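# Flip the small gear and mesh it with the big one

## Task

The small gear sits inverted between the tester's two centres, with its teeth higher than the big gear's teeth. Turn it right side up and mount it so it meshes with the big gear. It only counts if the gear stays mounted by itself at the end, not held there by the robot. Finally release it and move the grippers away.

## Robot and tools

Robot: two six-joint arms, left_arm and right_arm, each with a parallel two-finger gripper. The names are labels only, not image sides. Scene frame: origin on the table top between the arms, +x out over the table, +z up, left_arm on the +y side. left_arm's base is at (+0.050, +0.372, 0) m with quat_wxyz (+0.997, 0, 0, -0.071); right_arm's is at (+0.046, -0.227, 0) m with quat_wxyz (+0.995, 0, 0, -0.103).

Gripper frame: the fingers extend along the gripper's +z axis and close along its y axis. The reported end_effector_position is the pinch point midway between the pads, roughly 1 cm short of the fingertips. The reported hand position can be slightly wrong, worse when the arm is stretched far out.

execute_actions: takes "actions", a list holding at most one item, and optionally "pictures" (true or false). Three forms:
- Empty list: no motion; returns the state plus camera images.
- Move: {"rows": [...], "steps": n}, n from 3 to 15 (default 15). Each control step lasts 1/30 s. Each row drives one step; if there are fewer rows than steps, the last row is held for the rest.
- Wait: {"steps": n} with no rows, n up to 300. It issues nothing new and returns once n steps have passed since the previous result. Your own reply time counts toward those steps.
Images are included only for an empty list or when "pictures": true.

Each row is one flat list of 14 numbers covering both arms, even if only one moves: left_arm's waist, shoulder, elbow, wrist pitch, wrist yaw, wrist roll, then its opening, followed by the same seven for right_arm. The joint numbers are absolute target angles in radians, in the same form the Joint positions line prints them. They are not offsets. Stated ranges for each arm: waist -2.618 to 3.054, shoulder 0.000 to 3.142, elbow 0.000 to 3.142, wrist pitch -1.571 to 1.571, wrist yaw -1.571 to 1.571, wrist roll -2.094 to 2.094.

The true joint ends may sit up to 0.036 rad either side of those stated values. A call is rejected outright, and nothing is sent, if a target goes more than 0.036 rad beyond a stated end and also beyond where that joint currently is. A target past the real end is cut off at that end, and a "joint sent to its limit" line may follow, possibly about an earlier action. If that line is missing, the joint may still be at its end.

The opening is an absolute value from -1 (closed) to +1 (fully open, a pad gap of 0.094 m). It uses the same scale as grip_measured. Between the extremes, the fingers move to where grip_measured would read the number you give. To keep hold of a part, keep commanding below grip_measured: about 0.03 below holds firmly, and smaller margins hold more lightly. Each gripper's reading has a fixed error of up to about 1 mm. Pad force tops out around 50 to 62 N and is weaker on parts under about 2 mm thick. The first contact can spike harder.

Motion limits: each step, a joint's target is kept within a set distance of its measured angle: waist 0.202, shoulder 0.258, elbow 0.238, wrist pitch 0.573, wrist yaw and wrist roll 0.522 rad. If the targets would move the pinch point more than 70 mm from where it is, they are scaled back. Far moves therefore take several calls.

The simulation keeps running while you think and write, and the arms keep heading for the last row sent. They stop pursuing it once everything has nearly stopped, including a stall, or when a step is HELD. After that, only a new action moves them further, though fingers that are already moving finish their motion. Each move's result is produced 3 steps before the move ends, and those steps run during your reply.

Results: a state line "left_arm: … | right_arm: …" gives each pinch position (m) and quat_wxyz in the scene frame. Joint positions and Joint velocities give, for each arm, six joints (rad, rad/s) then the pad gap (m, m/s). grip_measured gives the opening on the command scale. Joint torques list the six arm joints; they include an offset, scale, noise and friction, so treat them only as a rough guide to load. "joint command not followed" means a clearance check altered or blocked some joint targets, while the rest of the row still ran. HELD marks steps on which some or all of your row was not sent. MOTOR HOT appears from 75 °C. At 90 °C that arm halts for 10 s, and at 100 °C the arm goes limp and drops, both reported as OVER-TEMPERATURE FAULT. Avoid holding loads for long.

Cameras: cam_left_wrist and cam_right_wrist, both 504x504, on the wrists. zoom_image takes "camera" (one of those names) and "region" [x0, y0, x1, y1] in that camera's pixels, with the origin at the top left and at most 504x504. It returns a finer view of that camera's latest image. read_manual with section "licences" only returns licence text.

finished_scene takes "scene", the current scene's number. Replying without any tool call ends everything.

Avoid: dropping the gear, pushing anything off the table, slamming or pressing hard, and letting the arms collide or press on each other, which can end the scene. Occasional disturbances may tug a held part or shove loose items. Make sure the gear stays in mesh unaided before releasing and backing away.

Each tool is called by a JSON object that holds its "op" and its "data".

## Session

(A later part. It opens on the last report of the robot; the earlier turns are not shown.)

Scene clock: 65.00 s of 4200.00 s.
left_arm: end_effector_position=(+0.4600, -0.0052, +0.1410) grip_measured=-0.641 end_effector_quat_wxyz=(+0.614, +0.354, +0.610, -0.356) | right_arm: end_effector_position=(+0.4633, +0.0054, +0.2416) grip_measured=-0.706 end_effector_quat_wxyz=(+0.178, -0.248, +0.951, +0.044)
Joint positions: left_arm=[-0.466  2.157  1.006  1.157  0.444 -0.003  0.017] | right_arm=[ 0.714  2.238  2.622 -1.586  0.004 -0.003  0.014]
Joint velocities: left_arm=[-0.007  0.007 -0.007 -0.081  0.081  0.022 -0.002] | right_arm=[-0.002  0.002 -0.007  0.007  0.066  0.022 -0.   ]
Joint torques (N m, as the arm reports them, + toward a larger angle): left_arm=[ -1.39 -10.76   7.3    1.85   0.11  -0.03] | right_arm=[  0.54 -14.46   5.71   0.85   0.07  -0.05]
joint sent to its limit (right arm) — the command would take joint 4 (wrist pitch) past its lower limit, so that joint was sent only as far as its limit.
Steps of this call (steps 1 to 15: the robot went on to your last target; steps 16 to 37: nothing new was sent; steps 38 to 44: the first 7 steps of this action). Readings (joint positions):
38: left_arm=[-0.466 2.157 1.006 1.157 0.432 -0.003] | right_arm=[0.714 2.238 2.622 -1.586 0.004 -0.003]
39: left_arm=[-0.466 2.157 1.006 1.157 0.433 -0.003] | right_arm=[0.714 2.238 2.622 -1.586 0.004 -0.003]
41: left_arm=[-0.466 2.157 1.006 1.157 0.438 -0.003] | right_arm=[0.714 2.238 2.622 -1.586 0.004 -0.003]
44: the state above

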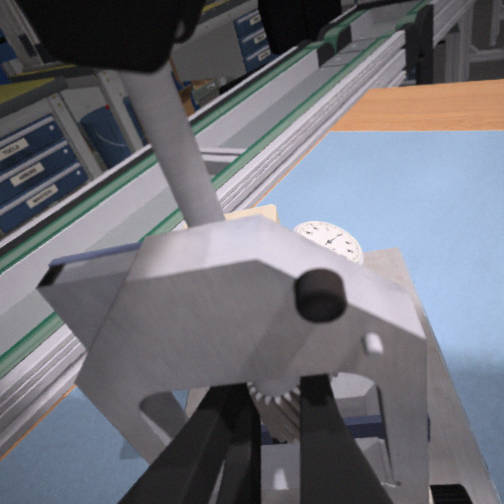

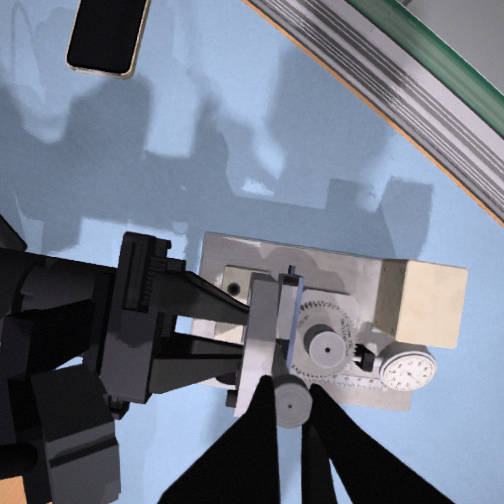

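{"op": "execute_actions", "data": {"actions": [{"rows": [[-0.482,2.173,1.046,1.165,0.429,-0.008,-0.678,0.720,2.214,2.625,-1.595,0.01,-0.008,-0.74],[-0.482,2.173,1.046,1.165,0.429,-0.008,-0.678,0.720,2.214,2.625,-1.595,0.01,-0.008,-0.74],[-0.482,2.173,1.046,1.165,0.429,-0.008,-0.678,0.720,2.215,2.623,-1.595,0.01,-0.008,-0.74],[-0.482,2.173,1.046,1.165,0.429,-0.008,-0.678,0.720,2.216,2.621,-1.595,0.01,-0.008,-0.74],[-0.482,2.173,1.046,1.165,0.429,-0.008,-0.678,0.720,2.217,2.619,-1.595,0.01,-0.008,-0.74],[-0.482,2.173,1.046,1.165,0.429,-0.008,-0.678,0.720,2.218,2.617,-1.595,0.01,-0.008,-0.74],[-0.482,2.173,1.046,1.165,0.429,-0.008,-0.678,0.720,2.219,2.615,-1.595,0.01,-0.008,-0.74],[-0.482,2.173,1.046,1.165,0.429,-0.008,-0.678,0.720,2.220,2.613,-1.595,0.01,-0.008,-0.74],[-0.482,2.173,1.046,1.165,0.429,-0.008,-0.678,0.720,2.221,2.611,-1.595,0.01,-0.008,-0.74],[-0.482,2.173,1.046,1.165,0.429,-0.008,-0.678,0.720,2.222,2.609,-1.595,0.01,-0.008,-0.74]], "steps": 14}], "pictures": true}}

{"op": "zoom_image", "data": {"camera": "cam_right_wrist", "region": [260, 325, 300, 361]}}

Scene clock: 65.93 s of 4200.00 s.
left_arm: end_effector_position=(+0.4539, -0.0105, +0.1411) grip_measured=-0.641 end_effector_quat_wxyz=(+0.609, +0.362, +0.605, -0.363) | right_arm: end_effector_position=(+0.4633, +0.0054, +0.2352) grip_measured=-0.706 end_effector_quat_wxyz=(+0.170, -0.249, +0.953, +0.042)
Joint positions: left_arm=[-0.475  2.157  1.006  1.157  0.46  -0.002  0.017] | right_arm=[ 0.714  2.245  2.612 -1.586  0.004 -0.003  0.014]
Joint velocities: left_arm=[ 0.007  0.022 -0.012  0.022 -0.037  0.037 -0.001] | right_arm=[-0.007  0.017 -0.007 -0.022 -0.051  0.051  0.   ]
Joint torques (N m, as the arm reports them, + toward a larger angle): left_arm=[ -0.36 -10.56   7.37   1.81  -0.33  -0.07] | right_arm=[  0.57 -14.53   5.34   0.84   0.08  -0.05]
joint sent to its limit (right arm) — the command would take joint 4 (wrist pitch) past its lower limit, so that joint was sent only as far as its limit.
Steps of this call (steps 1 to 3: the last 3 steps of your previous action; steps 4 to 17: the robot went on to your last target; steps 18 to 28: the first 11 steps of this action). Readings (joint positions):
18: left_arm=[-0.475 2.157 1.006 1.157 0.461 -0.002] | right_arm=[0.714 2.238 2.622 -1.586 0.004 -0.003]
19: left_arm=[-0.475 2.157 1.006 1.157 0.460 -0.002] | right_arm=[0.714 2.238 2.622 -1.586 0.004 -0.003]
21: left_arm=[-0.475 2.157 1.006 1.157 0.460 -0.002] | right_arm=[0.714 2.238 2.621 -1.586 0.004 -0.003]
25: left_arm=[-0.475 2.157 1.006 1.157 0.460 -0.002] | right_arm=[0.714 2.242 2.615 -1.586 0.004 -0.003]
28: the state above

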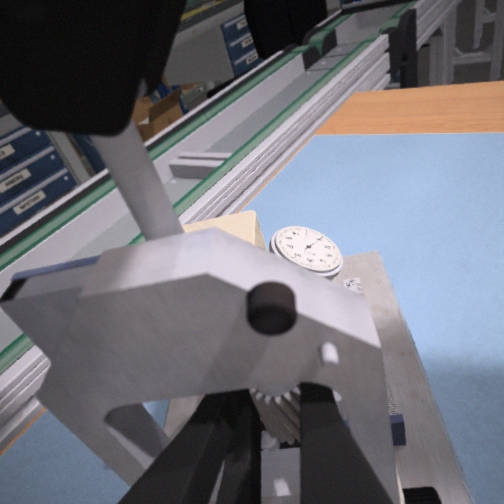

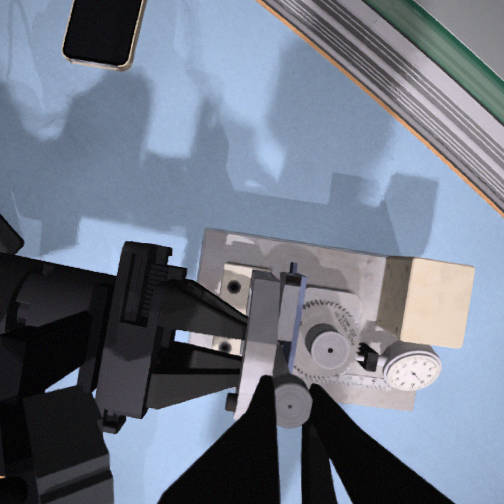

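Region (260, 325, 300, 361) of cam_right_wrist's 504x504 image, scaled by 12.600, with more detail than that image has; it fills the top 454 rows of this view, and the rest is white.

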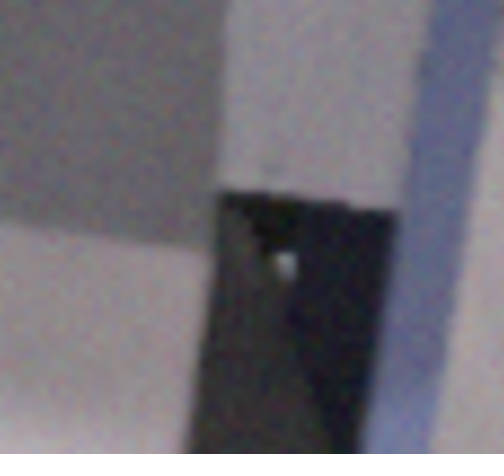

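{"op": "execute_actions", "data": {"actions": [{"rows": [[-0.475,2.160,1.020,1.175,0.455,-0.008,-0.678,0.720,2.210,2.628,-1.595,0.01,-0.008,-0.74],[-0.475,2.157,1.000,1.185,0.455,-0.008,-0.678,0.720,2.198,2.648,-1.595,0.01,-0.008,-0.74],[-0.475,2.157,0.988,1.194,0.455,-0.008,-0.678,0.720,2.187,2.666,-1.595,0.01,-0.008,-0.74],[-0.475,2.157,0.980,1.200,0.455,-0.008,-0.678,0.720,2.178,2.680,-1.595,0.01,-0.008,-0.74],[-0.475,2.157,0.976,1.203,0.455,-0.008,-0.678,0.720,2.171,2.691,-1.595,0.01,-0.008,-0.74],[-0.474,2.157,0.975,1.203,0.453,-0.008,-0.678,0.720,2.167,2.697,-1.595,0.01,-0.008,-0.74],[-0.473,2.157,0.975,1.203,0.451,-0.008,-0.678,0.720,2.165,2.700,-1.595,0.01,-0.008,-0.74],[-0.472,2.157,0.975,1.203,0.450,-0.008,-0.678,0.720,2.165,2.700,-1.595,0.01,-0.008,-0.74],[-0.471,2.157,0.975,1.203,0.450,-0.008,-0.678,0.720,2.165,2.700,-1.595,0.01,-0.008,-0.74],[-0.471,2.157,0.975,1.203,0.450,-0.008,-0.678,0.720,2.165,2.700,-1.595,0.01,-0.008,-0.74],[-0.471,2.157,0.975,1.203,0.450,-0.008,-0.678,0.720,2.165,2.700,-1.595,0.01,-0.008,-0.74],[-0.471,2.157,0.975,1.203,0.450,-0.008,-0.678,0.720,2.165,2.700,-1.595,0.01,-0.008,-0.74]], "steps": 12}]}}

Scene clock: 66.83 s of 4200.00 s.
left_arm: end_effector_position=(+0.4517, -0.0082, +0.1402) grip_measured=-0.641 end_effector_quat_wxyz=(+0.612, +0.361, +0.603, -0.363) | right_arm: end_effector_position=(+0.4635, +0.0055, +0.2464) grip_measured=-0.706 end_effector_quat_wxyz=(+0.185, -0.248, +0.950, +0.046)
Joint positions: left_arm=[-0.475  2.157  0.99   1.181  0.457 -0.002  0.017] | right_arm=[ 0.714  2.233  2.631 -1.586  0.004 -0.003  0.014]
Joint velocities: left_arm=[-0.012 -0.007  0.007  0.022 -0.037 -0.037 -0.   ] | right_arm=[-0.002 -0.081  0.095  0.007  0.037 -0.007 -0.001]
Joint torques (N m, as the arm reports them, + toward a larger angle): left_arm=[  0.35 -12.5    3.76   1.87  -0.11  -0.02] | right_arm=[  0.55 -17.72   9.75   0.86   0.11  -0.04]
joint sent to its limit (right arm) — the command would take joint 4 (wrist pitch) past its lower limit, so that joint was sent only as far as its limit.
Steps of this call (steps 1 to 3: the last 3 steps of your previous action; steps 4 to 15: the robot went on to your last target; steps 16 to 18: nothing new was sent; steps 19 to 27: the first 9 steps of this action). Readings (joint positions):
19: left_arm=[-0.475 2.157 1.006 1.157 0.461 -0.002] | right_arm=[0.714 2.245 2.612 -1.586 0.004 -0.003]
20: left_arm=[-0.475 2.157 1.006 1.158 0.461 -0.002] | right_arm=[0.714 2.245 2.612 -1.586 0.004 -0.003]
22: left_arm=[-0.475 2.157 1.002 1.164 0.461 -0.002] | right_arm=[0.714 2.245 2.616 -1.586 0.004 -0.003]
26: left_arm=[-0.475 2.157 0.990 1.180 0.457 -0.002] | right_arm=[0.714 2.236 2.627 -1.586 0.004 -0.003]
27: the state above

{"op": "execute_actions", "data": {"actions": [{"rows": [[-0.465,2.157,0.985,1.208,0.440,-0.008,-0.678,0.720,2.180,2.678,-1.595,0.01,-0.008,-0.74],[-0.461,2.157,0.990,1.210,0.432,-0.008,-0.678,0.720,2.190,2.662,-1.595,0.01,-0.008,-0.74],[-0.460,2.157,0.995,1.210,0.428,-0.008,-0.678,0.720,2.197,2.652,-1.595,0.01,-0.008,-0.74],[-0.460,2.157,0.995,1.210,0.428,-0.008,-0.678,0.720,2.200,2.648,-1.595,0.01,-0.008,-0.74],[-0.460,2.157,0.995,1.210,0.428,-0.008,-0.678,0.720,2.202,2.645,-1.595,0.01,-0.008,-0.74],[-0.460,2.157,0.995,1.210,0.428,-0.008,-0.678,0.720,2.203,2.644,-1.595,0.01,-0.008,-0.74]], "steps": 12}], "pictures": true}}

{"op": "zoom_image", "data": {"camera": "cam_right_wrist", "region": [255, 320, 305, 365]}}

Scene clock: 67.37 s of 4200.00 s.
left_arm: end_effector_position=(+0.4566, -0.0042, +0.1431) grip_measured=-0.641 end_effector_quat_wxyz=(+0.621, +0.354, +0.602, -0.356) | right_arm: end_effector_position=(+0.4633, +0.0054, +0.2456) grip_measured=-0.706 end_effector_quat_wxyz=(+0.183, -0.248, +0.950, +0.045)
Joint positions: left_arm=[-0.468  2.157  0.99   1.193  0.442 -0.002  0.017] | right_arm=[ 0.714  2.234  2.629 -1.586  0.004 -0.003  0.014]
Joint velocities: left_arm=[ 0.017  0.002 -0.002  0.037 -0.037 -0.095  0.   ] | right_arm=[-0.002  0.032 -0.046 -0.037  0.007 -0.066  0.   ]
Joint torques (N m, as the arm reports them, + toward a larger angle): left_arm=[  0.54 -12.43   5.     1.9   -0.12  -0.07] | right_arm=[  0.56 -15.19   6.67   0.86   0.07  -0.04]
joint sent to its limit (right arm) — the command would take joint 4 (wrist pitch) past its lower limit, so that joint was sent only as far as its limit.
Steps of this call (steps 1 to 3: the last 3 steps of your previous action; steps 4 to 7: the robot went on to your last target; steps 8 to 16: the first 9 steps of this action). Readings (joint positions):
8: left_arm=[-0.475 2.157 0.990 1.186 0.457 -0.002] | right_arm=[0.714 2.229 2.636 -1.586 0.004 -0.003]
9: left_arm=[-0.475 2.157 0.990 1.188 0.455 -0.002] | right_arm=[0.714 2.229 2.636 -1.586 0.004 -0.003]
11: left_arm=[-0.474 2.157 0.990 1.190 0.450 -0.002] | right_arm=[0.714 2.229 2.635 -1.586 0.004 -0.003]
15: left_arm=[-0.469 2.157 0.990 1.193 0.443 -0.002] | right_arm=[0.714 2.233 2.630 -1.586 0.004 -0.003]
16: the state above

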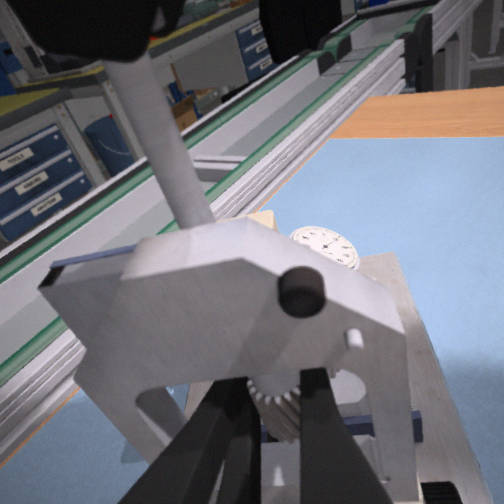

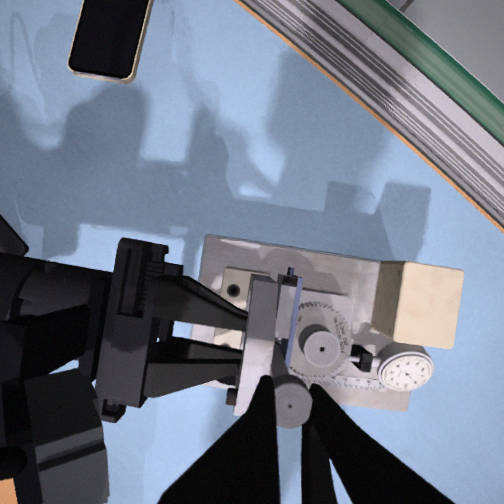

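Region (255, 320, 305, 365) of cam_right_wrist's 504x504 image, scaled by 10.080, with more detail than that image has; it fills the top 454 rows of this view, and the rest is white.

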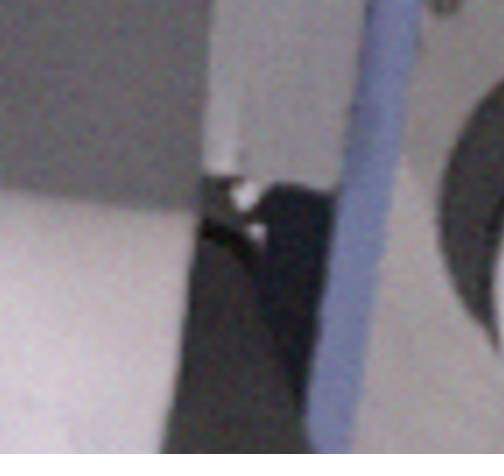

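{"op": "execute_actions", "data": {"actions": [{"rows": [[-0.470,2.165,1.015,1.185,0.436,-0.008,-0.678,0.720,2.203,2.644,-1.595,0.01,-0.008,-0.74],[-0.474,2.168,1.025,1.176,0.438,-0.008,-0.678,0.720,2.203,2.644,-1.595,0.01,-0.008,-0.74],[-0.477,2.168,1.032,1.170,0.438,-0.008,-0.678,0.720,2.203,2.644,-1.595,0.01,-0.008,-0.74],[-0.478,2.168,1.038,1.166,0.438,-0.008,-0.678,0.720,2.203,2.644,-1.595,0.01,-0.008,-0.74],[-0.478,2.168,1.042,1.164,0.438,-0.008,-0.678,0.720,2.203,2.644,-1.595,0.01,-0.008,-0.74],[-0.478,2.168,1.045,1.163,0.438,-0.008,-0.678,0.720,2.204,2.642,-1.595,0.01,-0.008,-0.74],[-0.478,2.168,1.047,1.163,0.438,-0.008,-0.678,0.720,2.205,2.640,-1.595,0.01,-0.008,-0.74],[-0.478,2.168,1.048,1.163,0.438,-0.008,-0.678,0.720,2.206,2.638,-1.595,0.01,-0.008,-0.74],[-0.478,2.168,1.048,1.163,0.438,-0.008,-0.678,0.720,2.207,2.636,-1.595,0.01,-0.008,-0.74],[-0.478,2.168,1.048,1.163,0.438,-0.008,-0.678,0.720,2.208,2.634,-1.595,0.01,-0.008,-0.74]], "steps": 13}], "pictures": true}}

{"op": "zoom_image", "data": {"camera": "cam_right_wrist", "region": [255, 320, 305, 365]}}

Scene clock: 68.37 s of 4200.00 s.
left_arm: end_effector_position=(+0.4596, -0.0056, +0.1433) grip_measured=-0.641 end_effector_quat_wxyz=(+0.618, +0.353, +0.606, -0.355) | right_arm: end_effector_position=(+0.4634, +0.0054, +0.2443) grip_measured=-0.706 end_effector_quat_wxyz=(+0.182, -0.248, +0.950, +0.045)
Joint positions: left_arm=[-0.468  2.157  1.005  1.169  0.439 -0.002  0.017] | right_arm=[ 0.714  2.235  2.627 -1.586  0.004 -0.003  0.014]
Joint velocities: left_arm=[ 0.002 -0.017  0.012 -0.081 -0.007 -0.081  0.   ] | right_arm=[-0.012 -0.007  0.002 -0.007  0.051  0.022 -0.001]
Joint torques (N m, as the arm reports them, + toward a larger angle): left_arm=[ -0.78 -11.33   7.74   1.72  -0.01  -0.04] | right_arm=[  0.56 -14.71   5.96   0.86   0.07  -0.04]
joint sent to its limit (right arm) — the command would take joint 4 (wrist pitch) past its lower limit, so that joint was sent only as far as its limit.
Steps of this call (steps 1 to 3: the last 3 steps of your previous action; steps 4 to 15: the robot went on to your last target; steps 16 to 20: nothing new was sent; steps 21 to 30: the first 10 steps of this action). Readings (joint positions):
21: left_arm=[-0.468 2.157 0.990 1.194 0.439 -0.002] | right_arm=[0.714 2.235 2.627 -1.586 0.004 -0.003]
22: left_arm=[-0.468 2.157 0.990 1.193 0.439 -0.002] | right_arm=[0.714 2.235 2.627 -1.586 0.004 -0.003]
24: left_arm=[-0.468 2.157 0.993 1.188 0.439 -0.002] | right_arm=[0.714 2.235 2.627 -1.586 0.004 -0.003]
28: left_arm=[-0.468 2.157 1.003 1.173 0.439 -0.002] | right_arm=[0.714 2.235 2.627 -1.586 0.004 -0.003]
30: the state above

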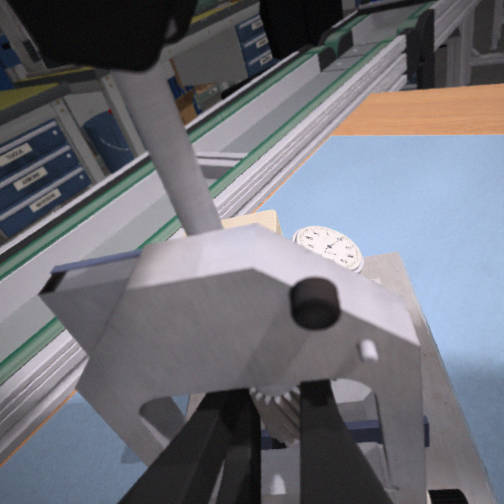

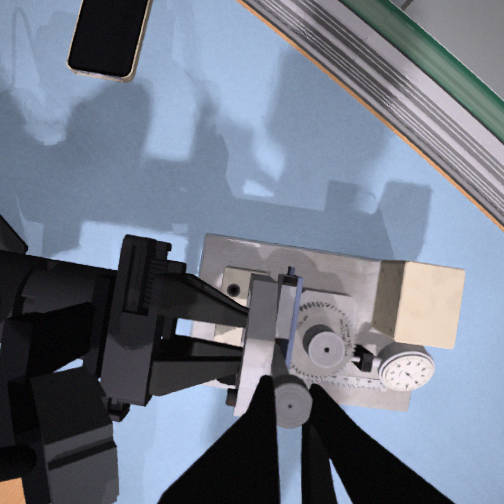

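Region (255, 320, 305, 365) of cam_right_wrist's 504x504 image, scaled by 10.080, with more detail than that image has; it fills the top 454 rows of this view, and the rest is white.

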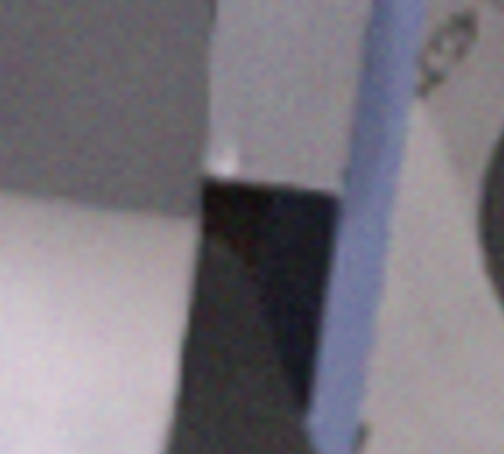

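{"op": "execute_actions", "data": {"actions": [{"rows": [[-0.474,2.160,1.015,1.180,0.428,-0.008,-0.678,0.720,2.208,2.634,-1.595,0.01,-0.008,-0.74],[-0.472,2.157,0.995,1.190,0.421,-0.008,-0.678,0.720,2.208,2.634,-1.595,0.01,-0.008,-0.74],[-0.472,2.157,0.986,1.196,0.418,-0.008,-0.678,0.720,2.209,2.632,-1.595,0.01,-0.008,-0.74],[-0.472,2.157,0.984,1.196,0.418,-0.008,-0.678,0.720,2.210,2.630,-1.595,0.01,-0.008,-0.74],[-0.472,2.157,0.984,1.196,0.418,-0.008,-0.678,0.720,2.211,2.628,-1.595,0.01,-0.008,-0.74],[-0.472,2.157,0.984,1.196,0.418,-0.008,-0.678,0.720,2.212,2.627,-1.595,0.01,-0.008,-0.74]], "steps": 12}], "pictures": true}}

{"op": "zoom_image", "data": {"camera": "cam_right_wrist", "region": [260, 325, 300, 361]}}

Scene clock: 69.37 s of 4200.00 s.
left_arm: end_effector_position=(+0.4584, -0.0037, +0.1427) grip_measured=-0.641 end_effector_quat_wxyz=(+0.621, +0.351, +0.605, -0.354) | right_arm: end_effector_position=(+0.4632, +0.0053, +0.2434) grip_measured=-0.706 end_effector_quat_wxyz=(+0.180, -0.248, +0.951, +0.045)
Joint positions: left_arm=[-0.468  2.157  0.993  1.186  0.434 -0.002  0.017] | right_arm=[ 0.714  2.235  2.624 -1.586  0.004 -0.003  0.014]
Joint velocities: left_arm=[ 0.017 -0.012 -0.007  0.081 -0.022  0.037  0.   ] | right_arm=[ 0.007 -0.007  0.012 -0.007 -0.066 -0.007 -0.001]
Joint torques (N m, as the arm reports them, + toward a larger angle): left_arm=[ -0.28 -12.37   4.08   1.8   -0.18  -0.05] | right_arm=[  0.55 -14.41   5.72   0.85   0.08  -0.04]
joint sent to its limit (right arm) — the command would take joint 4 (wrist pitch) past its lower limit, so that joint was sent only as far as its limit.
Steps of this call (steps 1 to 3: the last 3 steps of your previous action; steps 4 to 15: the robot went on to your last target; steps 16 to 21: nothing new was sent; steps 22 to 30: the first 9 steps of this action). Readings (joint positions):
22: left_arm=[-0.468 2.157 1.006 1.167 0.439 -0.002] | right_arm=[0.714 2.235 2.627 -1.586 0.004 -0.003]
23: left_arm=[-0.468 2.157 1.006 1.167 0.439 -0.002] | right_arm=[0.714 2.235 2.627 -1.586 0.004 -0.003]
25: left_arm=[-0.468 2.157 1.001 1.173 0.438 -0.002] | right_arm=[0.714 2.235 2.625 -1.586 0.004 -0.003]
29: left_arm=[-0.468 2.157 0.993 1.186 0.435 -0.002] | right_arm=[0.714 2.235 2.624 -1.586 0.004 -0.003]
30: the state above

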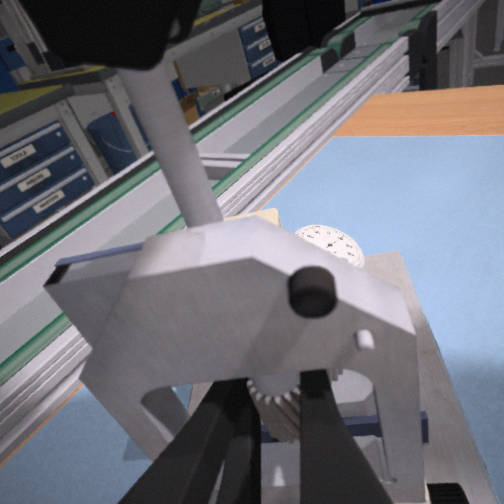

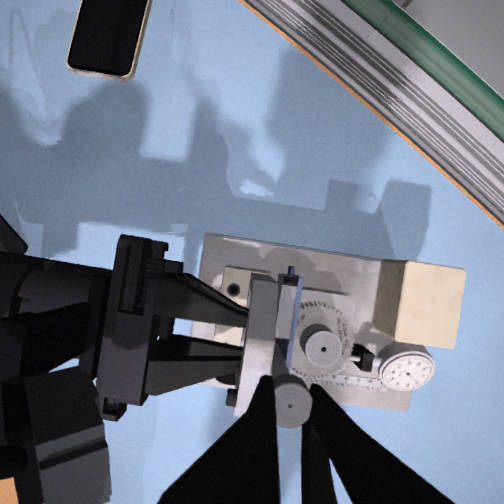

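Region (260, 325, 300, 361) of cam_right_wrist's 504x504 image, scaled by 12.600, with more detail than that image has; it fills the top 454 rows of this view, and the rest is white.

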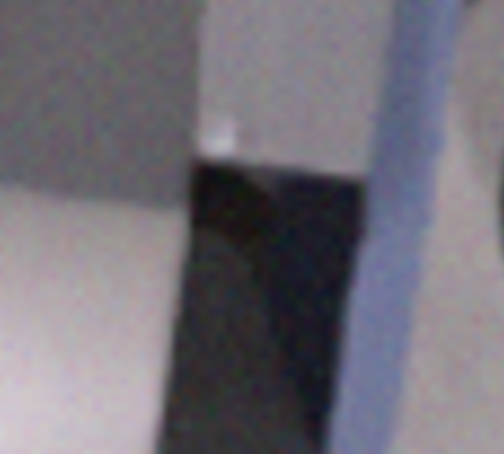

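{"op": "execute_actions", "data": {"actions": [{"rows": [[-0.466,2.157,1.000,1.190,0.410,-0.008,-0.678,0.720,2.212,2.627,-1.595,0.01,-0.008,-0.74],[-0.464,2.157,1.000,1.190,0.405,-0.008,-0.678,0.720,2.212,2.627,-1.595,0.01,-0.008,-0.74],[-0.464,2.157,1.000,1.190,0.405,-0.008,-0.678,0.720,2.212,2.627,-1.595,0.01,-0.008,-0.74],[-0.464,2.157,1.000,1.190,0.405,-0.008,-0.678,0.720,2.213,2.626,-1.595,0.01,-0.008,-0.74],[-0.465,2.157,1.000,1.190,0.405,-0.008,-0.678,0.720,2.213,2.625,-1.595,0.01,-0.008,-0.74],[-0.466,2.157,1.000,1.190,0.408,-0.008,-0.678,0.720,2.214,2.624,-1.595,0.01,-0.008,-0.74],[-0.467,2.157,1.000,1.190,0.412,-0.008,-0.678,0.720,2.214,2.624,-1.595,0.01,-0.008,-0.74],[-0.468,2.157,1.000,1.190,0.414,-0.008,-0.678,0.720,2.214,2.624,-1.595,0.01,-0.008,-0.74]], "steps": 10}]}}

Scene clock: 69.83 s of 4200.00 s.
left_arm: end_effector_position=(+0.4602, -0.0026, +0.1428) grip_measured=-0.641 end_effector_quat_wxyz=(+0.623, +0.348, +0.607, -0.351) | right_arm: end_effector_position=(+0.4633, +0.0054, +0.2405) grip_measured=-0.706 end_effector_quat_wxyz=(+0.177, -0.248, +0.951, +0.044)
Joint positions: left_arm=[-0.467  2.157  0.993  1.187  0.424 -0.002  0.017] | right_arm=[ 0.714  2.239  2.62  -1.586  0.004 -0.003  0.014]
Joint velocities: left_arm=[ 0.017 -0.002 -0.007 -0.007 -0.007 -0.081 -0.   ] | right_arm=[ 0.002  0.012 -0.042  0.081 -0.081 -0.007 -0.   ]
Joint torques (N m, as the arm reports them, + toward a larger angle): left_arm=[ -0.09 -12.26   5.24   1.69  -0.13  -0.03] | right_arm=[  0.56 -14.71   5.82   0.85   0.05  -0.05]
joint sent to its limit (right arm) — the command would take joint 4 (wrist pitch) past its lower limit, so that joint was sent only as far as its limit.
Steps of this call (steps 1 to 3: the last 3 steps of your previous action; steps 4 to 7: the robot went on to your last target; steps 8 to 14: the first 7 steps of this action). Readings (joint positions):
8: left_arm=[-0.468 2.157 0.993 1.187 0.434 -0.002] | right_arm=[0.714 2.235 2.624 -1.586 0.004 -0.003]
9: left_arm=[-0.468 2.157 0.993 1.187 0.433 -0.002] | right_arm=[0.714 2.235 2.624 -1.586 0.004 -0.003]
11: left_arm=[-0.468 2.157 0.993 1.187 0.428 -0.002] | right_arm=[0.714 2.236 2.624 -1.586 0.004 -0.003]
14: the state above

{"op": "execute_actions", "data": {"actions": [{"rows": [[-0.470,2.162,1.005,1.180,0.422,-0.008,-0.678,0.720,2.215,2.622,-1.595,0.01,-0.008,-0.74],[-0.471,2.166,1.007,1.175,0.423,-0.008,-0.678,0.720,2.216,2.620,-1.595,0.01,-0.008,-0.74],[-0.471,2.169,1.008,1.171,0.423,-0.008,-0.678,0.720,2.217,2.618,-1.595,0.01,-0.008,-0.74],[-0.471,2.171,1.008,1.167,0.423,-0.008,-0.678,0.720,2.218,2.616,-1.595,0.01,-0.008,-0.74],[-0.471,2.173,1.008,1.164,0.423,-0.008,-0.678,0.720,2.219,2.614,-1.595,0.01,-0.008,-0.74],[-0.471,2.174,1.008,1.161,0.423,-0.008,-0.678,0.720,2.220,2.612,-1.595,0.01,-0.008,-0.74],[-0.471,2.175,1.008,1.158,0.423,-0.008,-0.678,0.720,2.221,2.610,-1.595,0.01,-0.008,-0.74],[-0.471,2.175,1.008,1.156,0.423,-0.008,-0.678,0.720,2.222,2.608,-1.595,0.01,-0.008,-0.74],[-0.471,2.175,1.008,1.154,0.423,-0.008,-0.678,0.720,2.223,2.606,-1.595,0.01,-0.008,-0.74],[-0.471,2.175,1.008,1.152,0.423,-0.008,-0.678,0.720,2.224,2.604,-1.595,0.01,-0.008,-0.74],[-0.471,2.175,1.008,1.150,0.423,-0.008,-0.678,0.720,2.225,2.603,-1.595,0.01,-0.008,-0.74]], "steps": 15}]}}

Scene clock: 70.53 s of 4200.00 s.
left_arm: end_effector_position=(+0.4600, -0.0027, +0.1400) grip_measured=-0.641 end_effector_quat_wxyz=(+0.618, +0.349, +0.611, -0.350) | right_arm: end_effector_position=(+0.4631, +0.0053, +0.2374) grip_measured=-0.706 end_effector_quat_wxyz=(+0.173, -0.249, +0.952, +0.043)
Joint positions: left_arm=[-0.467  2.157  0.993  1.175  0.425 -0.002  0.017] | right_arm=[ 0.714  2.239  2.609 -1.582  0.004 -0.003  0.014]
Joint velocities: left_arm=[-0.002 -0.017 -0.007 -0.022  0.007 -0.007  0.001] | right_arm=[ 0.002 -0.007 -0.027 -0.007 -0.022  0.007  0.001]
Joint torques (N m, as the arm reports them, + toward a larger angle): left_arm=[ -0.33 -10.68   5.77   1.46  -0.03  -0.08] | right_arm=[  0.53 -13.71   5.25   0.78   0.07  -0.05]
joint sent to its limit (right arm) — the command would take joint 4 (wrist pitch) past its lower limit, so that joint was sent only as far as its limit.
Steps of this call (steps 1 to 3: the last 3 steps of your previous action; steps 4 to 9: the robot went on to your last target; steps 10 to 21: the first 12 steps of this action). Readings (joint positions):
10: left_arm=[-0.467 2.157 0.993 1.187 0.424 -0.002] | right_arm=[0.714 2.239 2.619 -1.586 0.004 -0.003]
11: left_arm=[-0.467 2.157 0.993 1.187 0.424 -0.002] | right_arm=[0.714 2.239 2.619 -1.586 0.004 -0.003]
13: left_arm=[-0.467 2.157 0.993 1.186 0.424 -0.002] | right_arm=[0.714 2.239 2.619 -1.586 0.004 -0.003]
17: left_arm=[-0.467 2.157 0.993 1.183 0.425 -0.002] | right_arm=[0.714 2.239 2.616 -1.585 0.004 -0.003]
21: the state above

{"op": "execute_actions", "data": {"actions": [{"rows": [[-0.471,2.180,1.008,1.150,0.423,-0.008,-0.672,0.720,2.225,2.603,-1.595,0.01,-0.008,-0.74],[-0.471,2.184,1.008,1.150,0.423,-0.008,-0.667,0.720,2.226,2.602,-1.595,0.01,-0.008,-0.74],[-0.471,2.186,1.008,1.150,0.423,-0.008,-0.662,0.720,2.226,2.602,-1.595,0.01,-0.008,-0.74],[-0.471,2.186,1.008,1.150,0.423,-0.008,-0.658,0.720,2.226,2.602,-1.595,0.01,-0.008,-0.74],[-0.471,2.186,1.008,1.150,0.423,-0.008,-0.655,0.720,2.226,2.602,-1.595,0.01,-0.008,-0.74]], "steps": 9}]}}

Scene clock: 70.87 s of 4200.00 s.
left_arm: end_effector_position=(+0.4600, -0.0028, +0.1383) grip_measured=-0.640 end_effector_quat_wxyz=(+0.617, +0.349, +0.612, -0.351) | right_arm: end_effector_position=(+0.4633, +0.0054, +0.2362) grip_measured=-0.706 end_effector_quat_wxyz=(+0.171, -0.249, +0.952, +0.042)
Joint positions: left_arm=[-0.467  2.16   0.993  1.176  0.425 -0.002  0.017] | right_arm=[ 0.714  2.241  2.608 -1.582  0.004 -0.003  0.014]
Joint velocities: left_arm=[-0.012  0.002  0.007 -0.007 -0.066  0.007  0.001] | right_arm=[-0.017  0.012  0.002  0.066  0.037 -0.022 -0.   ]
Joint torques (N m, as the arm reports them, + toward a larger angle): left_arm=[ -0.17 -10.33   5.6    1.5   -0.05  -0.03] | right_arm=[  0.54 -13.91   5.19   0.76   0.07  -0.05]
joint sent to its limit (right arm) — the command would take joint 4 (wrist pitch) past its lower limit, so that joint was sent only as far as its limit.
Steps of this call (steps 1 to 3: the last 3 steps of your previous action; step 4: the robot went on to your last target; steps 5 to 10: the first 6 steps of this action). Readings (joint positions):
5: left_arm=[-0.467 2.157 0.993 1.173 0.425 -0.002] | right_arm=[0.714 2.239 2.608 -1.582 0.004 -0.003]
6: left_arm=[-0.467 2.157 0.993 1.173 0.425 -0.002] | right_arm=[0.714 2.239 2.608 -1.582 0.004 -0.003]
8: left_arm=[-0.467 2.159 0.993 1.174 0.425 -0.002] | right_arm=[0.714 2.239 2.608 -1.582 0.004 -0.003]
10: the state above

{"op": "execute_actions", "data": {"actions": [{"rows": [[-0.470,2.180,1.006,1.158,0.424,-0.008,-0.652,0.720,2.227,2.601,-1.595,0.01,-0.008,-0.74],[-0.470,2.176,1.004,1.164,0.424,-0.008,-0.649,0.720,2.228,2.600,-1.595,0.01,-0.008,-0.74],[-0.469,2.173,1.003,1.167,0.425,-0.008,-0.646,0.720,2.228,2.600,-1.595,0.01,-0.008,-0.74],[-0.469,2.172,1.003,1.168,0.425,-0.008,-0.644,0.720,2.228,2.600,-1.595,0.01,-0.008,-0.74],[-0.469,2.172,1.003,1.168,0.425,-0.008,-0.642,0.720,2.228,2.600,-1.595,0.01,-0.008,-0.74],[-0.469,2.172,1.003,1.168,0.425,-0.008,-0.640,0.720,2.228,2.600,-1.595,0.01,-0.008,-0.74],[-0.469,2.172,1.003,1.168,0.425,-0.008,-0.637,0.720,2.228,2.600,-1.595,0.01,-0.008,-0.74],[-0.469,2.172,1.003,1.168,0.425,-0.008,-0.634,0.720,2.228,2.600,-1.595,0.01,-0.008,-0.74],[-0.469,2.172,1.003,1.168,0.425,-0.008,-0.630,0.720,2.228,2.600,-1.595,0.01,-0.008,-0.74],[-0.469,2.172,1.003,1.168,0.425,-0.008,-0.625,0.720,2.228,2.600,-1.595,0.01,-0.008,-0.74]], "steps": 13}]}}

Scene clock: 71.47 s of 4200.00 s.
left_arm: end_effector_position=(+0.4600, -0.0028, +0.1385) grip_measured=-0.621 end_effector_quat_wxyz=(+0.618, +0.349, +0.611, -0.351) | right_arm: end_effector_position=(+0.4634, +0.0054, +0.2359) grip_measured=-0.706 end_effector_quat_wxyz=(+0.171, -0.249, +0.952, +0.042)
Joint positions: left_arm=[-0.467  2.161  0.993  1.179  0.425 -0.002  0.018] | right_arm=[ 0.714  2.242  2.608 -1.582  0.004 -0.003  0.014]
Joint velocities: left_arm=[-0.007 -0.012 -0.002 -0.037 -0.051 -0.007  0.001] | right_arm=[ 0.022 -0.007  0.002 -0.081 -0.037 -0.081  0.001]
Joint torques (N m, as the arm reports them, + toward a larger angle): left_arm=[ -0.03 -11.43   5.37   1.65   0.    -0.07] | right_arm=[  0.53 -13.73   5.01   0.79   0.08  -0.06]
joint sent to its limit (right arm) — the command would take joint 4 (wrist pitch) past its lower limit, so that joint was sent only as far as its limit.
Steps of this call (steps 1 to 3: the last 3 steps of your previous action; steps 4 to 8: the robot went on to your last target; steps 9 to 18: the first 10 steps of this action). Readings (joint positions):
9: left_arm=[-0.467 2.161 0.993 1.178 0.425 -0.002] | right_arm=[0.714 2.242 2.608 -1.582 0.004 -0.003]
10: left_arm=[-0.467 2.161 0.993 1.178 0.425 -0.002] | right_arm=[0.714 2.242 2.608 -1.582 0.004 -0.003]
12: left_arm=[-0.467 2.161 0.993 1.179 0.425 -0.002] | right_arm=[0.714 2.242 2.608 -1.582 0.004 -0.003]
16: left_arm=[-0.467 2.161 0.993 1.179 0.425 -0.002] | right_arm=[0.714 2.242 2.608 -1.582 0.004 -0.003]
18: the state above

{"op": "execute_actions", "data": {"actions": [{"rows": [[-0.467,2.155,0.995,1.185,0.428,-0.008,-0.58,0.720,2.228,2.600,-1.595,0.01,-0.008,-0.74],[-0.465,2.145,0.988,1.190,0.432,-0.008,-0.52,0.720,2.228,2.600,-1.595,0.01,-0.008,-0.74],[-0.463,2.135,0.984,1.194,0.436,-0.008,-0.47,0.720,2.228,2.600,-1.595,0.01,-0.008,-0.74],[-0.460,2.130,0.975,1.198,0.440,-0.008,-0.45,0.720,2.228,2.600,-1.595,0.01,-0.008,-0.74],[-0.456,2.123,0.962,1.203,0.444,-0.008,-0.45,0.720,2.228,2.600,-1.595,0.01,-0.008,-0.74],[-0.452,2.115,0.948,1.208,0.448,-0.008,-0.45,0.720,2.228,2.600,-1.595,0.01,-0.008,-0.74],[-0.448,2.107,0.934,1.213,0.452,-0.008,-0.45,0.720,2.228,2.600,-1.595,0.01,-0.008,-0.74],[-0.444,2.099,0.920,1.218,0.456,-0.008,-0.45,0.720,2.228,2.600,-1.595,0.01,-0.008,-0.74],[-0.440,2.091,0.906,1.223,0.460,-0.008,-0.45,0.720,2.228,2.600,-1.595,0.01,-0.008,-0.74],[-0.436,2.083,0.892,1.228,0.464,-0.008,-0.45,0.720,2.228,2.600,-1.595,0.01,-0.008,-0.74],[-0.432,2.075,0.878,1.233,0.468,-0.008,-0.45,0.720,2.228,2.600,-1.595,0.01,-0.008,-0.74],[-0.428,2.067,0.864,1.238,0.472,-0.008,-0.45,0.720,2.228,2.600,-1.595,0.01,-0.008,-0.74],[-0.424,2.059,0.850,1.243,0.476,-0.008,-0.45,0.720,2.228,2.600,-1.595,0.01,-0.008,-0.74],[-0.420,2.052,0.838,1.247,0.480,-0.008,-0.45,0.720,2.228,2.600,-1.595,0.01,-0.008,-0.74],[-0.417,2.046,0.828,1.250,0.483,-0.008,-0.45,0.720,2.228,2.600,-1.595,0.01,-0.008,-0.74]], "steps": 15}], "pictures": true}}

Scene clock: 72.23 s of 4200.00 s.
left_arm: end_effector_position=(+0.4490, +0.0144, +0.1454) grip_measured=-0.452 end_effector_quat_wxyz=(+0.622, +0.349, +0.607, -0.351) | right_arm: end_effector_position=(+0.4634, +0.0054, +0.2359) grip_measured=-0.706 end_effector_quat_wxyz=(+0.171, -0.249, +0.952, +0.042)
Joint positions: left_arm=[-0.446  2.102  0.907  1.217  0.448 -0.002  0.026] | right_arm=[ 0.714  2.242  2.608 -1.582  0.004 -0.003  0.014]
Joint velocities: left_arm=[ 0.144 -0.237 -0.403  0.125  0.125  0.051 -0.001] | right_arm=[ 0.007 -0.002 -0.002 -0.051 -0.022  0.051 -0.001]
Joint torques (N m, as the arm reports them, + toward a larger angle): left_arm=[  0.75 -13.84   3.36   1.74   0.18  -0.02] | right_arm=[  0.55 -13.74   4.99   0.8    0.08  -0.04]
joint sent to its limit (right arm) — the command would take joint 4 (wrist pitch) past its lower limit, so that joint was sent only as far as its limit.
Steps of this call (steps 1 to 3: the last 3 steps of your previous action; steps 4 to 11: the robot went on to your last target; steps 12 to 23: the first 12 steps of this action). Readings (joint positions):
12: left_arm=[-0.467 2.161 0.993 1.180 0.425 -0.002] | right_arm=[0.714 2.242 2.608 -1.582 0.004 -0.003]
13: left_arm=[-0.467 2.161 0.993 1.180 0.425 -0.002] | right_arm=[0.714 2.242 2.608 -1.582 0.004 -0.003]
15: left_arm=[-0.467 2.161 0.993 1.185 0.426 -0.002] | right_arm=[0.714 2.242 2.608 -1.582 0.004 -0.003]
19: left_arm=[-0.463 2.138 0.962 1.196 0.434 -0.002] | right_arm=[0.714 2.242 2.608 -1.582 0.004 -0.003]
23: the state above

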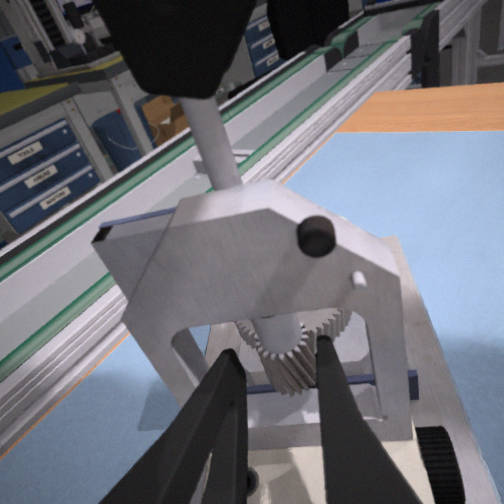

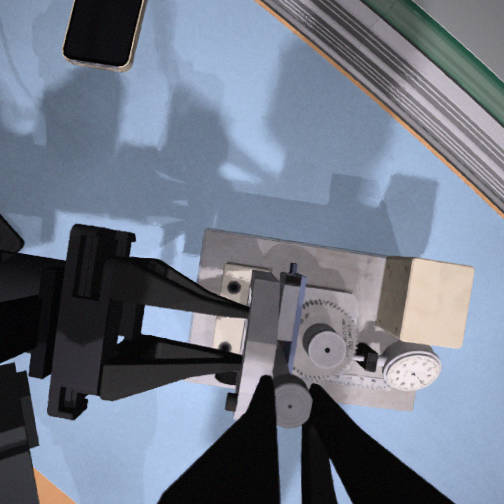

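{"op": "execute_actions", "data": {"actions": []}}

{"op": "zoom_image", "data": {"camera": "cam_left_wrist", "region": [200, 260, 380, 420]}}

Scene clock: 72.33 s of 4200.00 s.
left_arm: end_effector_position=(+0.4452, +0.0243, +0.1450) grip_measured=-0.452 end_effector_quat_wxyz=(+0.621, +0.348, +0.609, -0.350) | right_arm: end_effector_position=(+0.4634, +0.0054, +0.2359) grip_measured=-0.706 end_effector_quat_wxyz=(+0.171, -0.249, +0.952, +0.042)
Joint positions: left_arm=[-0.431  2.079  0.866  1.231  0.459 -0.002  0.026] | right_arm=[ 0.714  2.242  2.608 -1.582  0.004 -0.003  0.014]
Joint velocities: left_arm=[ 0.129 -0.203 -0.364  0.125  0.139  0.066 -0.   ] | right_arm=[ 0.012  0.022 -0.032 -0.066 -0.037  0.022 -0.001]
Joint torques (N m, as the arm reports them, + toward a larger angle): left_arm=[  0.36 -13.5    3.53   1.68   0.13  -0.06] | right_arm=[  0.53 -13.72   4.99   0.8    0.05  -0.04]
joint sent to its limit (right arm) — the command would take joint 4 (wrist pitch) past its lower limit, so that joint was sent only as far as its limit.
Kept back: nothing.
Steps of this call (steps 1 to 3: the last 3 steps of your previous action). Readings (joint positions):
1: left_arm=[-0.441 2.094 0.893 1.222 0.452 -0.002] | right_arm=[0.714 2.242 2.608 -1.582 0.004 -0.003]
2: left_arm=[-0.436 2.086 0.879 1.227 0.455 -0.002] | right_arm=[0.714 2.242 2.608 -1.582 0.004 -0.003]
3: the state above

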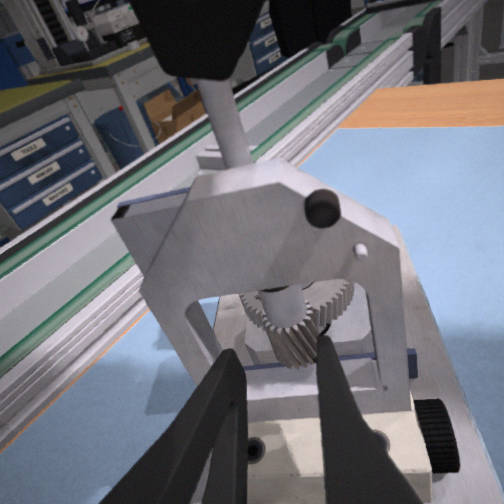

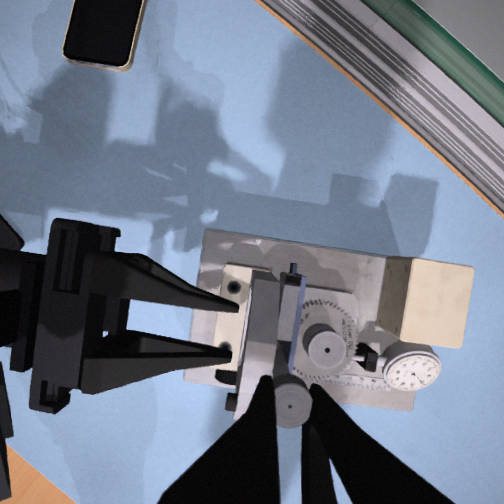

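Region (200, 260, 380, 420) of cam_left_wrist's 504x504 image, scaled by 2.800, with more detail than that image has.

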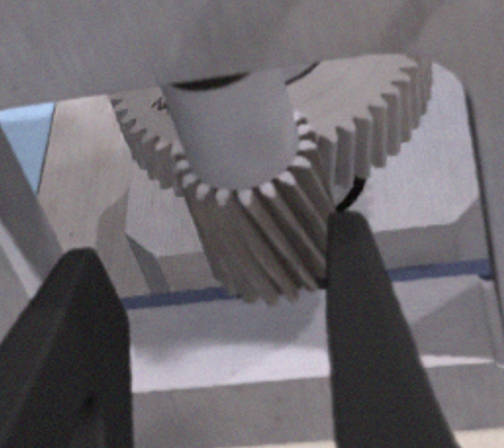

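{"op": "execute_actions", "data": {"actions": [{"rows": [[-0.431,2.080,0.868,1.228,0.462,-0.008,-0.60,0.720,2.228,2.600,-1.595,0.01,-0.008,-0.74],[-0.434,2.092,0.882,1.224,0.458,-0.008,-0.72,0.720,2.228,2.600,-1.595,0.01,-0.008,-0.74],[-0.437,2.098,0.895,1.220,0.4545,-0.008,-0.80,0.720,2.228,2.600,-1.595,0.01,-0.008,-0.74],[-0.4405,2.107,0.907,1.216,0.451,-0.008,-0.83,0.720,2.228,2.600,-1.595,0.01,-0.008,-0.74],[-0.444,2.116,0.919,1.212,0.447,-0.008,-0.83,0.720,2.228,2.600,-1.595,0.01,-0.008,-0.74],[-0.447,2.125,0.931,1.208,0.4435,-0.008,-0.83,0.720,2.228,2.600,-1.595,0.01,-0.008,-0.74],[-0.450,2.134,0.942,1.204,0.440,-0.008,-0.83,0.720,2.228,2.600,-1.595,0.01,-0.008,-0.74],[-0.4525,2.141,0.951,1.200,0.4375,-0.008,-0.83,0.720,2.228,2.600,-1.595,0.01,-0.008,-0.74],[-0.4545,2.146,0.958,1.197,0.4355,-0.008,-0.83,0.720,2.228,2.600,-1.595,0.01,-0.008,-0.74],[-0.456,2.149,0.963,1.195,0.434,-0.008,-0.83,0.720,2.228,2.600,-1.595,0.01,-0.008,-0.74],[-0.457,2.151,0.968,1.193,0.433,-0.008,-0.83,0.720,2.228,2.600,-1.595,0.01,-0.008,-0.74],[-0.458,2.153,0.973,1.191,0.432,-0.008,-0.83,0.720,2.228,2.600,-1.595,0.01,-0.008,-0.74],[-0.459,2.155,0.978,1.190,0.431,-0.008,-0.83,0.720,2.228,2.600,-1.595,0.01,-0.008,-0.74],[-0.460,2.157,0.983,1.189,0.430,-0.008,-0.83,0.720,2.228,2.600,-1.595,0.01,-0.008,-0.74],[-0.461,2.158,0.988,1.188,0.429,-0.008,-0.83,0.720,2.228,2.600,-1.595,0.01,-0.008,-0.74]], "steps": 15}], "pictures": true}}

Scene clock: 73.70 s of 4200.00 s.
left_arm: end_effector_position=(+0.4522, +0.0108, +0.1443) grip_measured=-0.828 end_effector_quat_wxyz=(+0.625, +0.350, +0.602, -0.353) | right_arm: end_effector_position=(+0.4634, +0.0054, +0.2359) grip_measured=-0.706 end_effector_quat_wxyz=(+0.171, -0.249, +0.952, +0.042)
Joint positions: left_arm=[-0.446  2.128  0.93   1.231  0.454 -0.002  0.008] | right_arm=[ 0.714  2.242  2.608 -1.582  0.004 -0.003  0.014]
Joint velocities: left_arm=[-0.002  0.017 -0.002 -0.007  0.037  0.051 -0.001] | right_arm=[-0.007 -0.017  0.002  0.037 -0.007  0.022  0.   ]
Joint torques (N m, as the arm reports them, + toward a larger angle): left_arm=[-0.79 -9.59  7.35  1.4  -0.31 -0.08] | right_arm=[  0.59 -13.74   4.97   0.8    0.05  -0.05]
joint sent to its limit (right arm) — the command would take joint 4 (wrist pitch) past its lower limit, so that joint was sent only as far as its limit.
Steps of this call (steps 1 to 29: the robot went on to your last target; steps 30 to 41: the first 12 steps of this action). Readings (joint positions):
30: left_arm=[-0.422 2.069 0.846 1.248 0.473 -0.002] | right_arm=[0.714 2.242 2.608 -1.582 0.004 -0.003]
31: left_arm=[-0.422 2.069 0.846 1.247 0.473 -0.002] | right_arm=[0.714 2.242 2.608 -1.582 0.004 -0.003]
33: left_arm=[-0.424 2.076 0.858 1.246 0.470 -0.002] | right_arm=[0.714 2.242 2.608 -1.582 0.004 -0.003]
37: left_arm=[-0.437 2.109 0.909 1.237 0.458 -0.002] | right_arm=[0.714 2.242 2.608 -1.582 0.004 -0.003]
41: the state above

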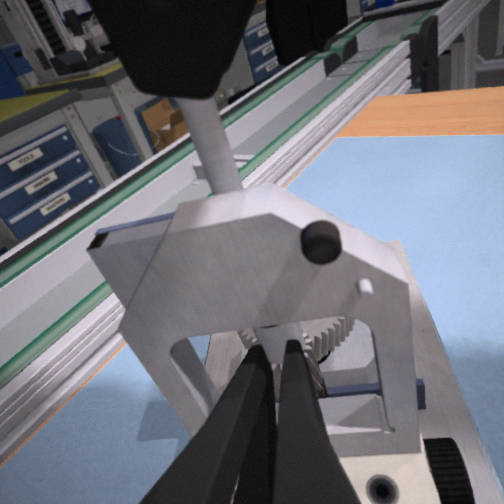

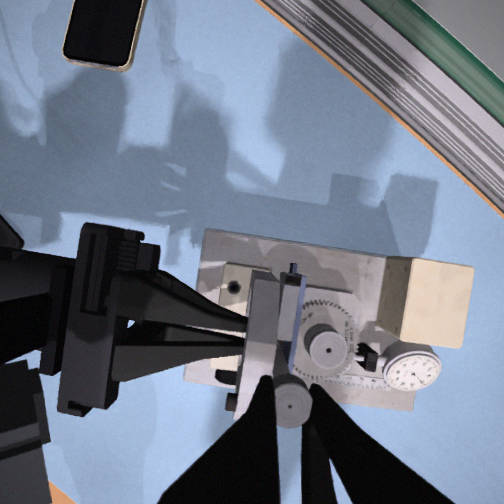

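{"op": "execute_actions", "data": {"actions": [{"rows": [[-0.446,2.128,0.915,1.225,0.454,-0.008,-0.83,0.720,2.228,2.600,-1.595,0.01,-0.008,-0.74],[-0.443,2.128,0.904,1.225,0.456,-0.008,-0.83,0.720,2.228,2.600,-1.595,0.01,-0.008,-0.74],[-0.442,2.128,0.899,1.220,0.456,-0.008,-0.83,0.720,2.228,2.600,-1.595,0.01,-0.008,-0.74],[-0.442,2.128,0.899,1.212,0.456,-0.008,-0.83,0.720,2.228,2.600,-1.595,0.01,-0.008,-0.74],[-0.442,2.128,0.899,1.205,0.456,-0.008,-0.83,0.720,2.228,2.600,-1.595,0.01,-0.008,-0.74],[-0.442,2.128,0.899,1.203,0.456,-0.008,-0.83,0.720,2.228,2.600,-1.595,0.01,-0.008,-0.74],[-0.444,2.132,0.915,1.203,0.452,-0.008,-0.83,0.720,2.228,2.600,-1.595,0.01,-0.008,-0.74],[-0.448,2.140,0.930,1.203,0.448,-0.008,-0.83,0.720,2.228,2.600,-1.595,0.01,-0.008,-0.74],[-0.452,2.148,0.942,1.201,0.445,-0.008,-0.83,0.720,2.228,2.600,-1.595,0.01,-0.008,-0.74],[-0.455,2.152,0.950,1.199,0.443,-0.008,-0.83,0.720,2.228,2.600,-1.595,0.01,-0.008,-0.74],[-0.456,2.155,0.957,1.198,0.442,-0.008,-0.83,0.720,2.228,2.600,-1.595,0.01,-0.008,-0.74],[-0.457,2.157,0.963,1.197,0.441,-0.008,-0.83,0.720,2.228,2.600,-1.595,0.01,-0.008,-0.74],[-0.458,2.158,0.968,1.196,0.441,-0.008,-0.83,0.720,2.228,2.600,-1.595,0.01,-0.008,-0.74],[-0.459,2.159,0.973,1.196,0.441,-0.008,-0.83,0.720,2.228,2.600,-1.595,0.01,-0.008,-0.74],[-0.460,2.160,0.977,1.196,0.441,-0.008,-0.83,0.720,2.228,2.600,-1.595,0.01,-0.008,-0.74]], "steps": 15}]}}

Scene clock: 74.63 s of 4200.00 s.
left_arm: end_effector_position=(+0.4517, +0.0116, +0.1384) grip_measured=-0.828 end_effector_quat_wxyz=(+0.619, +0.351, +0.608, -0.353) | right_arm: end_effector_position=(+0.4634, +0.0054, +0.2342) grip_measured=-0.706 end_effector_quat_wxyz=(+0.169, -0.249, +0.953, +0.041)
Joint positions: left_arm=[-0.446  2.132  0.925  1.225  0.454 -0.002  0.008] | right_arm=[ 0.714  2.245  2.608 -1.584  0.004 -0.003  0.014]
Joint velocities: left_arm=[-0.012  0.095  0.1    0.037 -0.007 -0.095  0.001] | right_arm=[-0.007  0.007 -0.012  0.007 -0.007  0.051 -0.   ]
Joint torques (N m, as the arm reports them, + toward a larger angle): left_arm=[-0.91 -9.8   6.57  1.41 -0.05 -0.05] | right_arm=[  0.55 -13.98   5.     0.82   0.06  -0.03]
joint sent to its limit (right arm) — the command would take joint 4 (wrist pitch) past its lower limit, so that joint was sent only as far as its limit.
Steps of this call (steps 1 to 3: the last 3 steps of your previous action; steps 4 to 15: the robot went on to your last target; step 16: nothing new was sent; steps 17 to 28: the first 12 steps of this action). Readings (joint positions):
17: left_arm=[-0.446 2.128 0.929 1.233 0.455 -0.002] | right_arm=[0.714 2.242 2.608 -1.582 0.004 -0.003]
18: left_arm=[-0.446 2.128 0.927 1.235 0.455 -0.002] | right_arm=[0.714 2.242 2.608 -1.582 0.004 -0.003]
20: left_arm=[-0.446 2.128 0.923 1.236 0.455 -0.002] | right_arm=[0.714 2.245 2.608 -1.583 0.004 -0.003]
24: left_arm=[-0.446 2.128 0.919 1.228 0.455 -0.002] | right_arm=[0.714 2.245 2.608 -1.584 0.004 -0.003]
28: the state above

{"op": "execute_actions", "data": {"actions": [{"rows": [[-0.444,2.120,0.920,1.225,0.456,-0.008,-0.83,0.720,2.222,2.610,-1.590,0.01,-0.008,-0.74],[-0.440,2.105,0.905,1.235,0.462,-0.008,-0.83,0.720,2.216,2.620,-1.590,0.01,-0.008,-0.72],[-0.435,2.092,0.890,1.240,0.468,-0.008,-0.83,0.720,2.212,2.628,-1.590,0.01,-0.008,-0.68],[-0.429,2.078,0.872,1.245,0.474,-0.008,-0.83,0.720,2.210,2.630,-1.590,0.01,-0.008,-0.60],[-0.422,2.063,0.852,1.250,0.481,-0.008,-0.83,0.720,2.210,2.630,-1.590,0.01,-0.008,-0.50],[-0.414,2.047,0.830,1.255,0.489,-0.008,-0.83,0.720,2.210,2.630,-1.590,0.01,-0.008,-0.40],[-0.405,2.030,0.806,1.260,0.497,-0.008,-0.83,0.720,2.205,2.640,-1.590,0.01,-0.008,-0.35],[-0.395,2.012,0.781,1.265,0.505,-0.008,-0.83,0.720,2.195,2.655,-1.590,0.01,-0.008,-0.35],[-0.385,1.994,0.756,1.270,0.513,-0.008,-0.83,0.720,2.180,2.672,-1.590,0.01,-0.008,-0.35],[-0.375,1.976,0.732,1.275,0.520,-0.008,-0.83,0.720,2.162,2.690,-1.590,0.01,-0.008,-0.35],[-0.366,1.958,0.710,1.278,0.525,-0.008,-0.83,0.720,2.143,2.706,-1.590,0.01,-0.008,-0.35],[-0.358,1.942,0.692,1.280,0.528,-0.008,-0.83,0.720,2.124,2.720,-1.590,0.01,-0.008,-0.35],[-0.351,1.928,0.678,1.280,0.530,-0.008,-0.83,0.720,2.105,2.730,-1.590,0.01,-0.008,-0.35],[-0.346,1.918,0.668,1.280,0.530,-0.008,-0.83,0.720,2.086,2.735,-1.590,0.01,-0.008,-0.35],[-0.343,1.912,0.662,1.280,0.530,-0.008,-0.83,0.720,2.068,2.735,-1.590,0.01,-0.008,-0.35]], "steps": 15}], "pictures": true}}

Scene clock: 75.47 s of 4200.00 s.
left_arm: end_effector_position=(+0.4316, +0.0538, +0.1501) grip_measured=-0.828 end_effector_quat_wxyz=(+0.622, +0.345, +0.612, -0.347) | right_arm: end_effector_position=(+0.4636, +0.0055, +0.2568) grip_measured=-0.352 end_effector_quat_wxyz=(+0.199, -0.247, +0.947, +0.049)
Joint positions: left_arm=[-0.383  1.991  0.745  1.262  0.498 -0.002  0.008] | right_arm=[ 0.714  2.222  2.648 -1.584  0.004 -0.003  0.03 ]
Joint velocities: left_arm=[ 0.33  -0.505 -0.647  0.154  0.139  0.037  0.001] | right_arm=[-0.017 -0.344  0.349  0.007  0.081 -0.095 -0.001]
Joint torques (N m, as the arm reports them, + toward a larger angle): left_arm=[  0.21 -11.99   3.66   1.74   0.05  -0.07] | right_arm=[  0.48 -18.6    8.61   0.9    0.06  -0.05]
joint sent to its limit (right arm) — the command would take joint 4 (wrist pitch) past its lower limit, so that joint was sent only as far as its limit.
Steps of this call (steps 1 to 3: the last 3 steps of your previous action; steps 4 to 13: the robot went on to your last target; steps 14 to 25: the first 12 steps of this action). Readings (joint positions):
14: left_arm=[-0.445 2.134 0.927 1.226 0.455 -0.002] | right_arm=[0.714 2.245 2.608 -1.584 0.004 -0.003]
15: left_arm=[-0.444 2.134 0.926 1.228 0.457 -0.002] | right_arm=[0.714 2.245 2.608 -1.584 0.004 -0.003]
17: left_arm=[-0.444 2.125 0.914 1.230 0.457 -0.002] | right_arm=[0.714 2.245 2.608 -1.584 0.004 -0.003]
21: left_arm=[-0.426 2.066 0.840 1.241 0.475 -0.002] | right_arm=[0.714 2.242 2.609 -1.584 0.004 -0.003]
25: the state above

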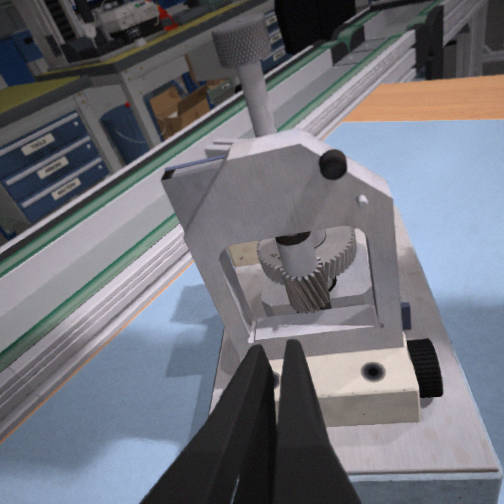

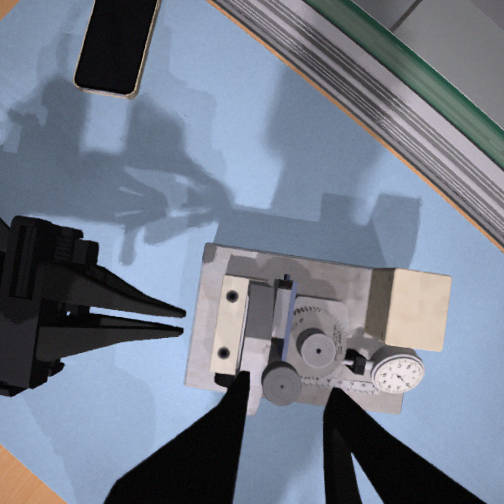

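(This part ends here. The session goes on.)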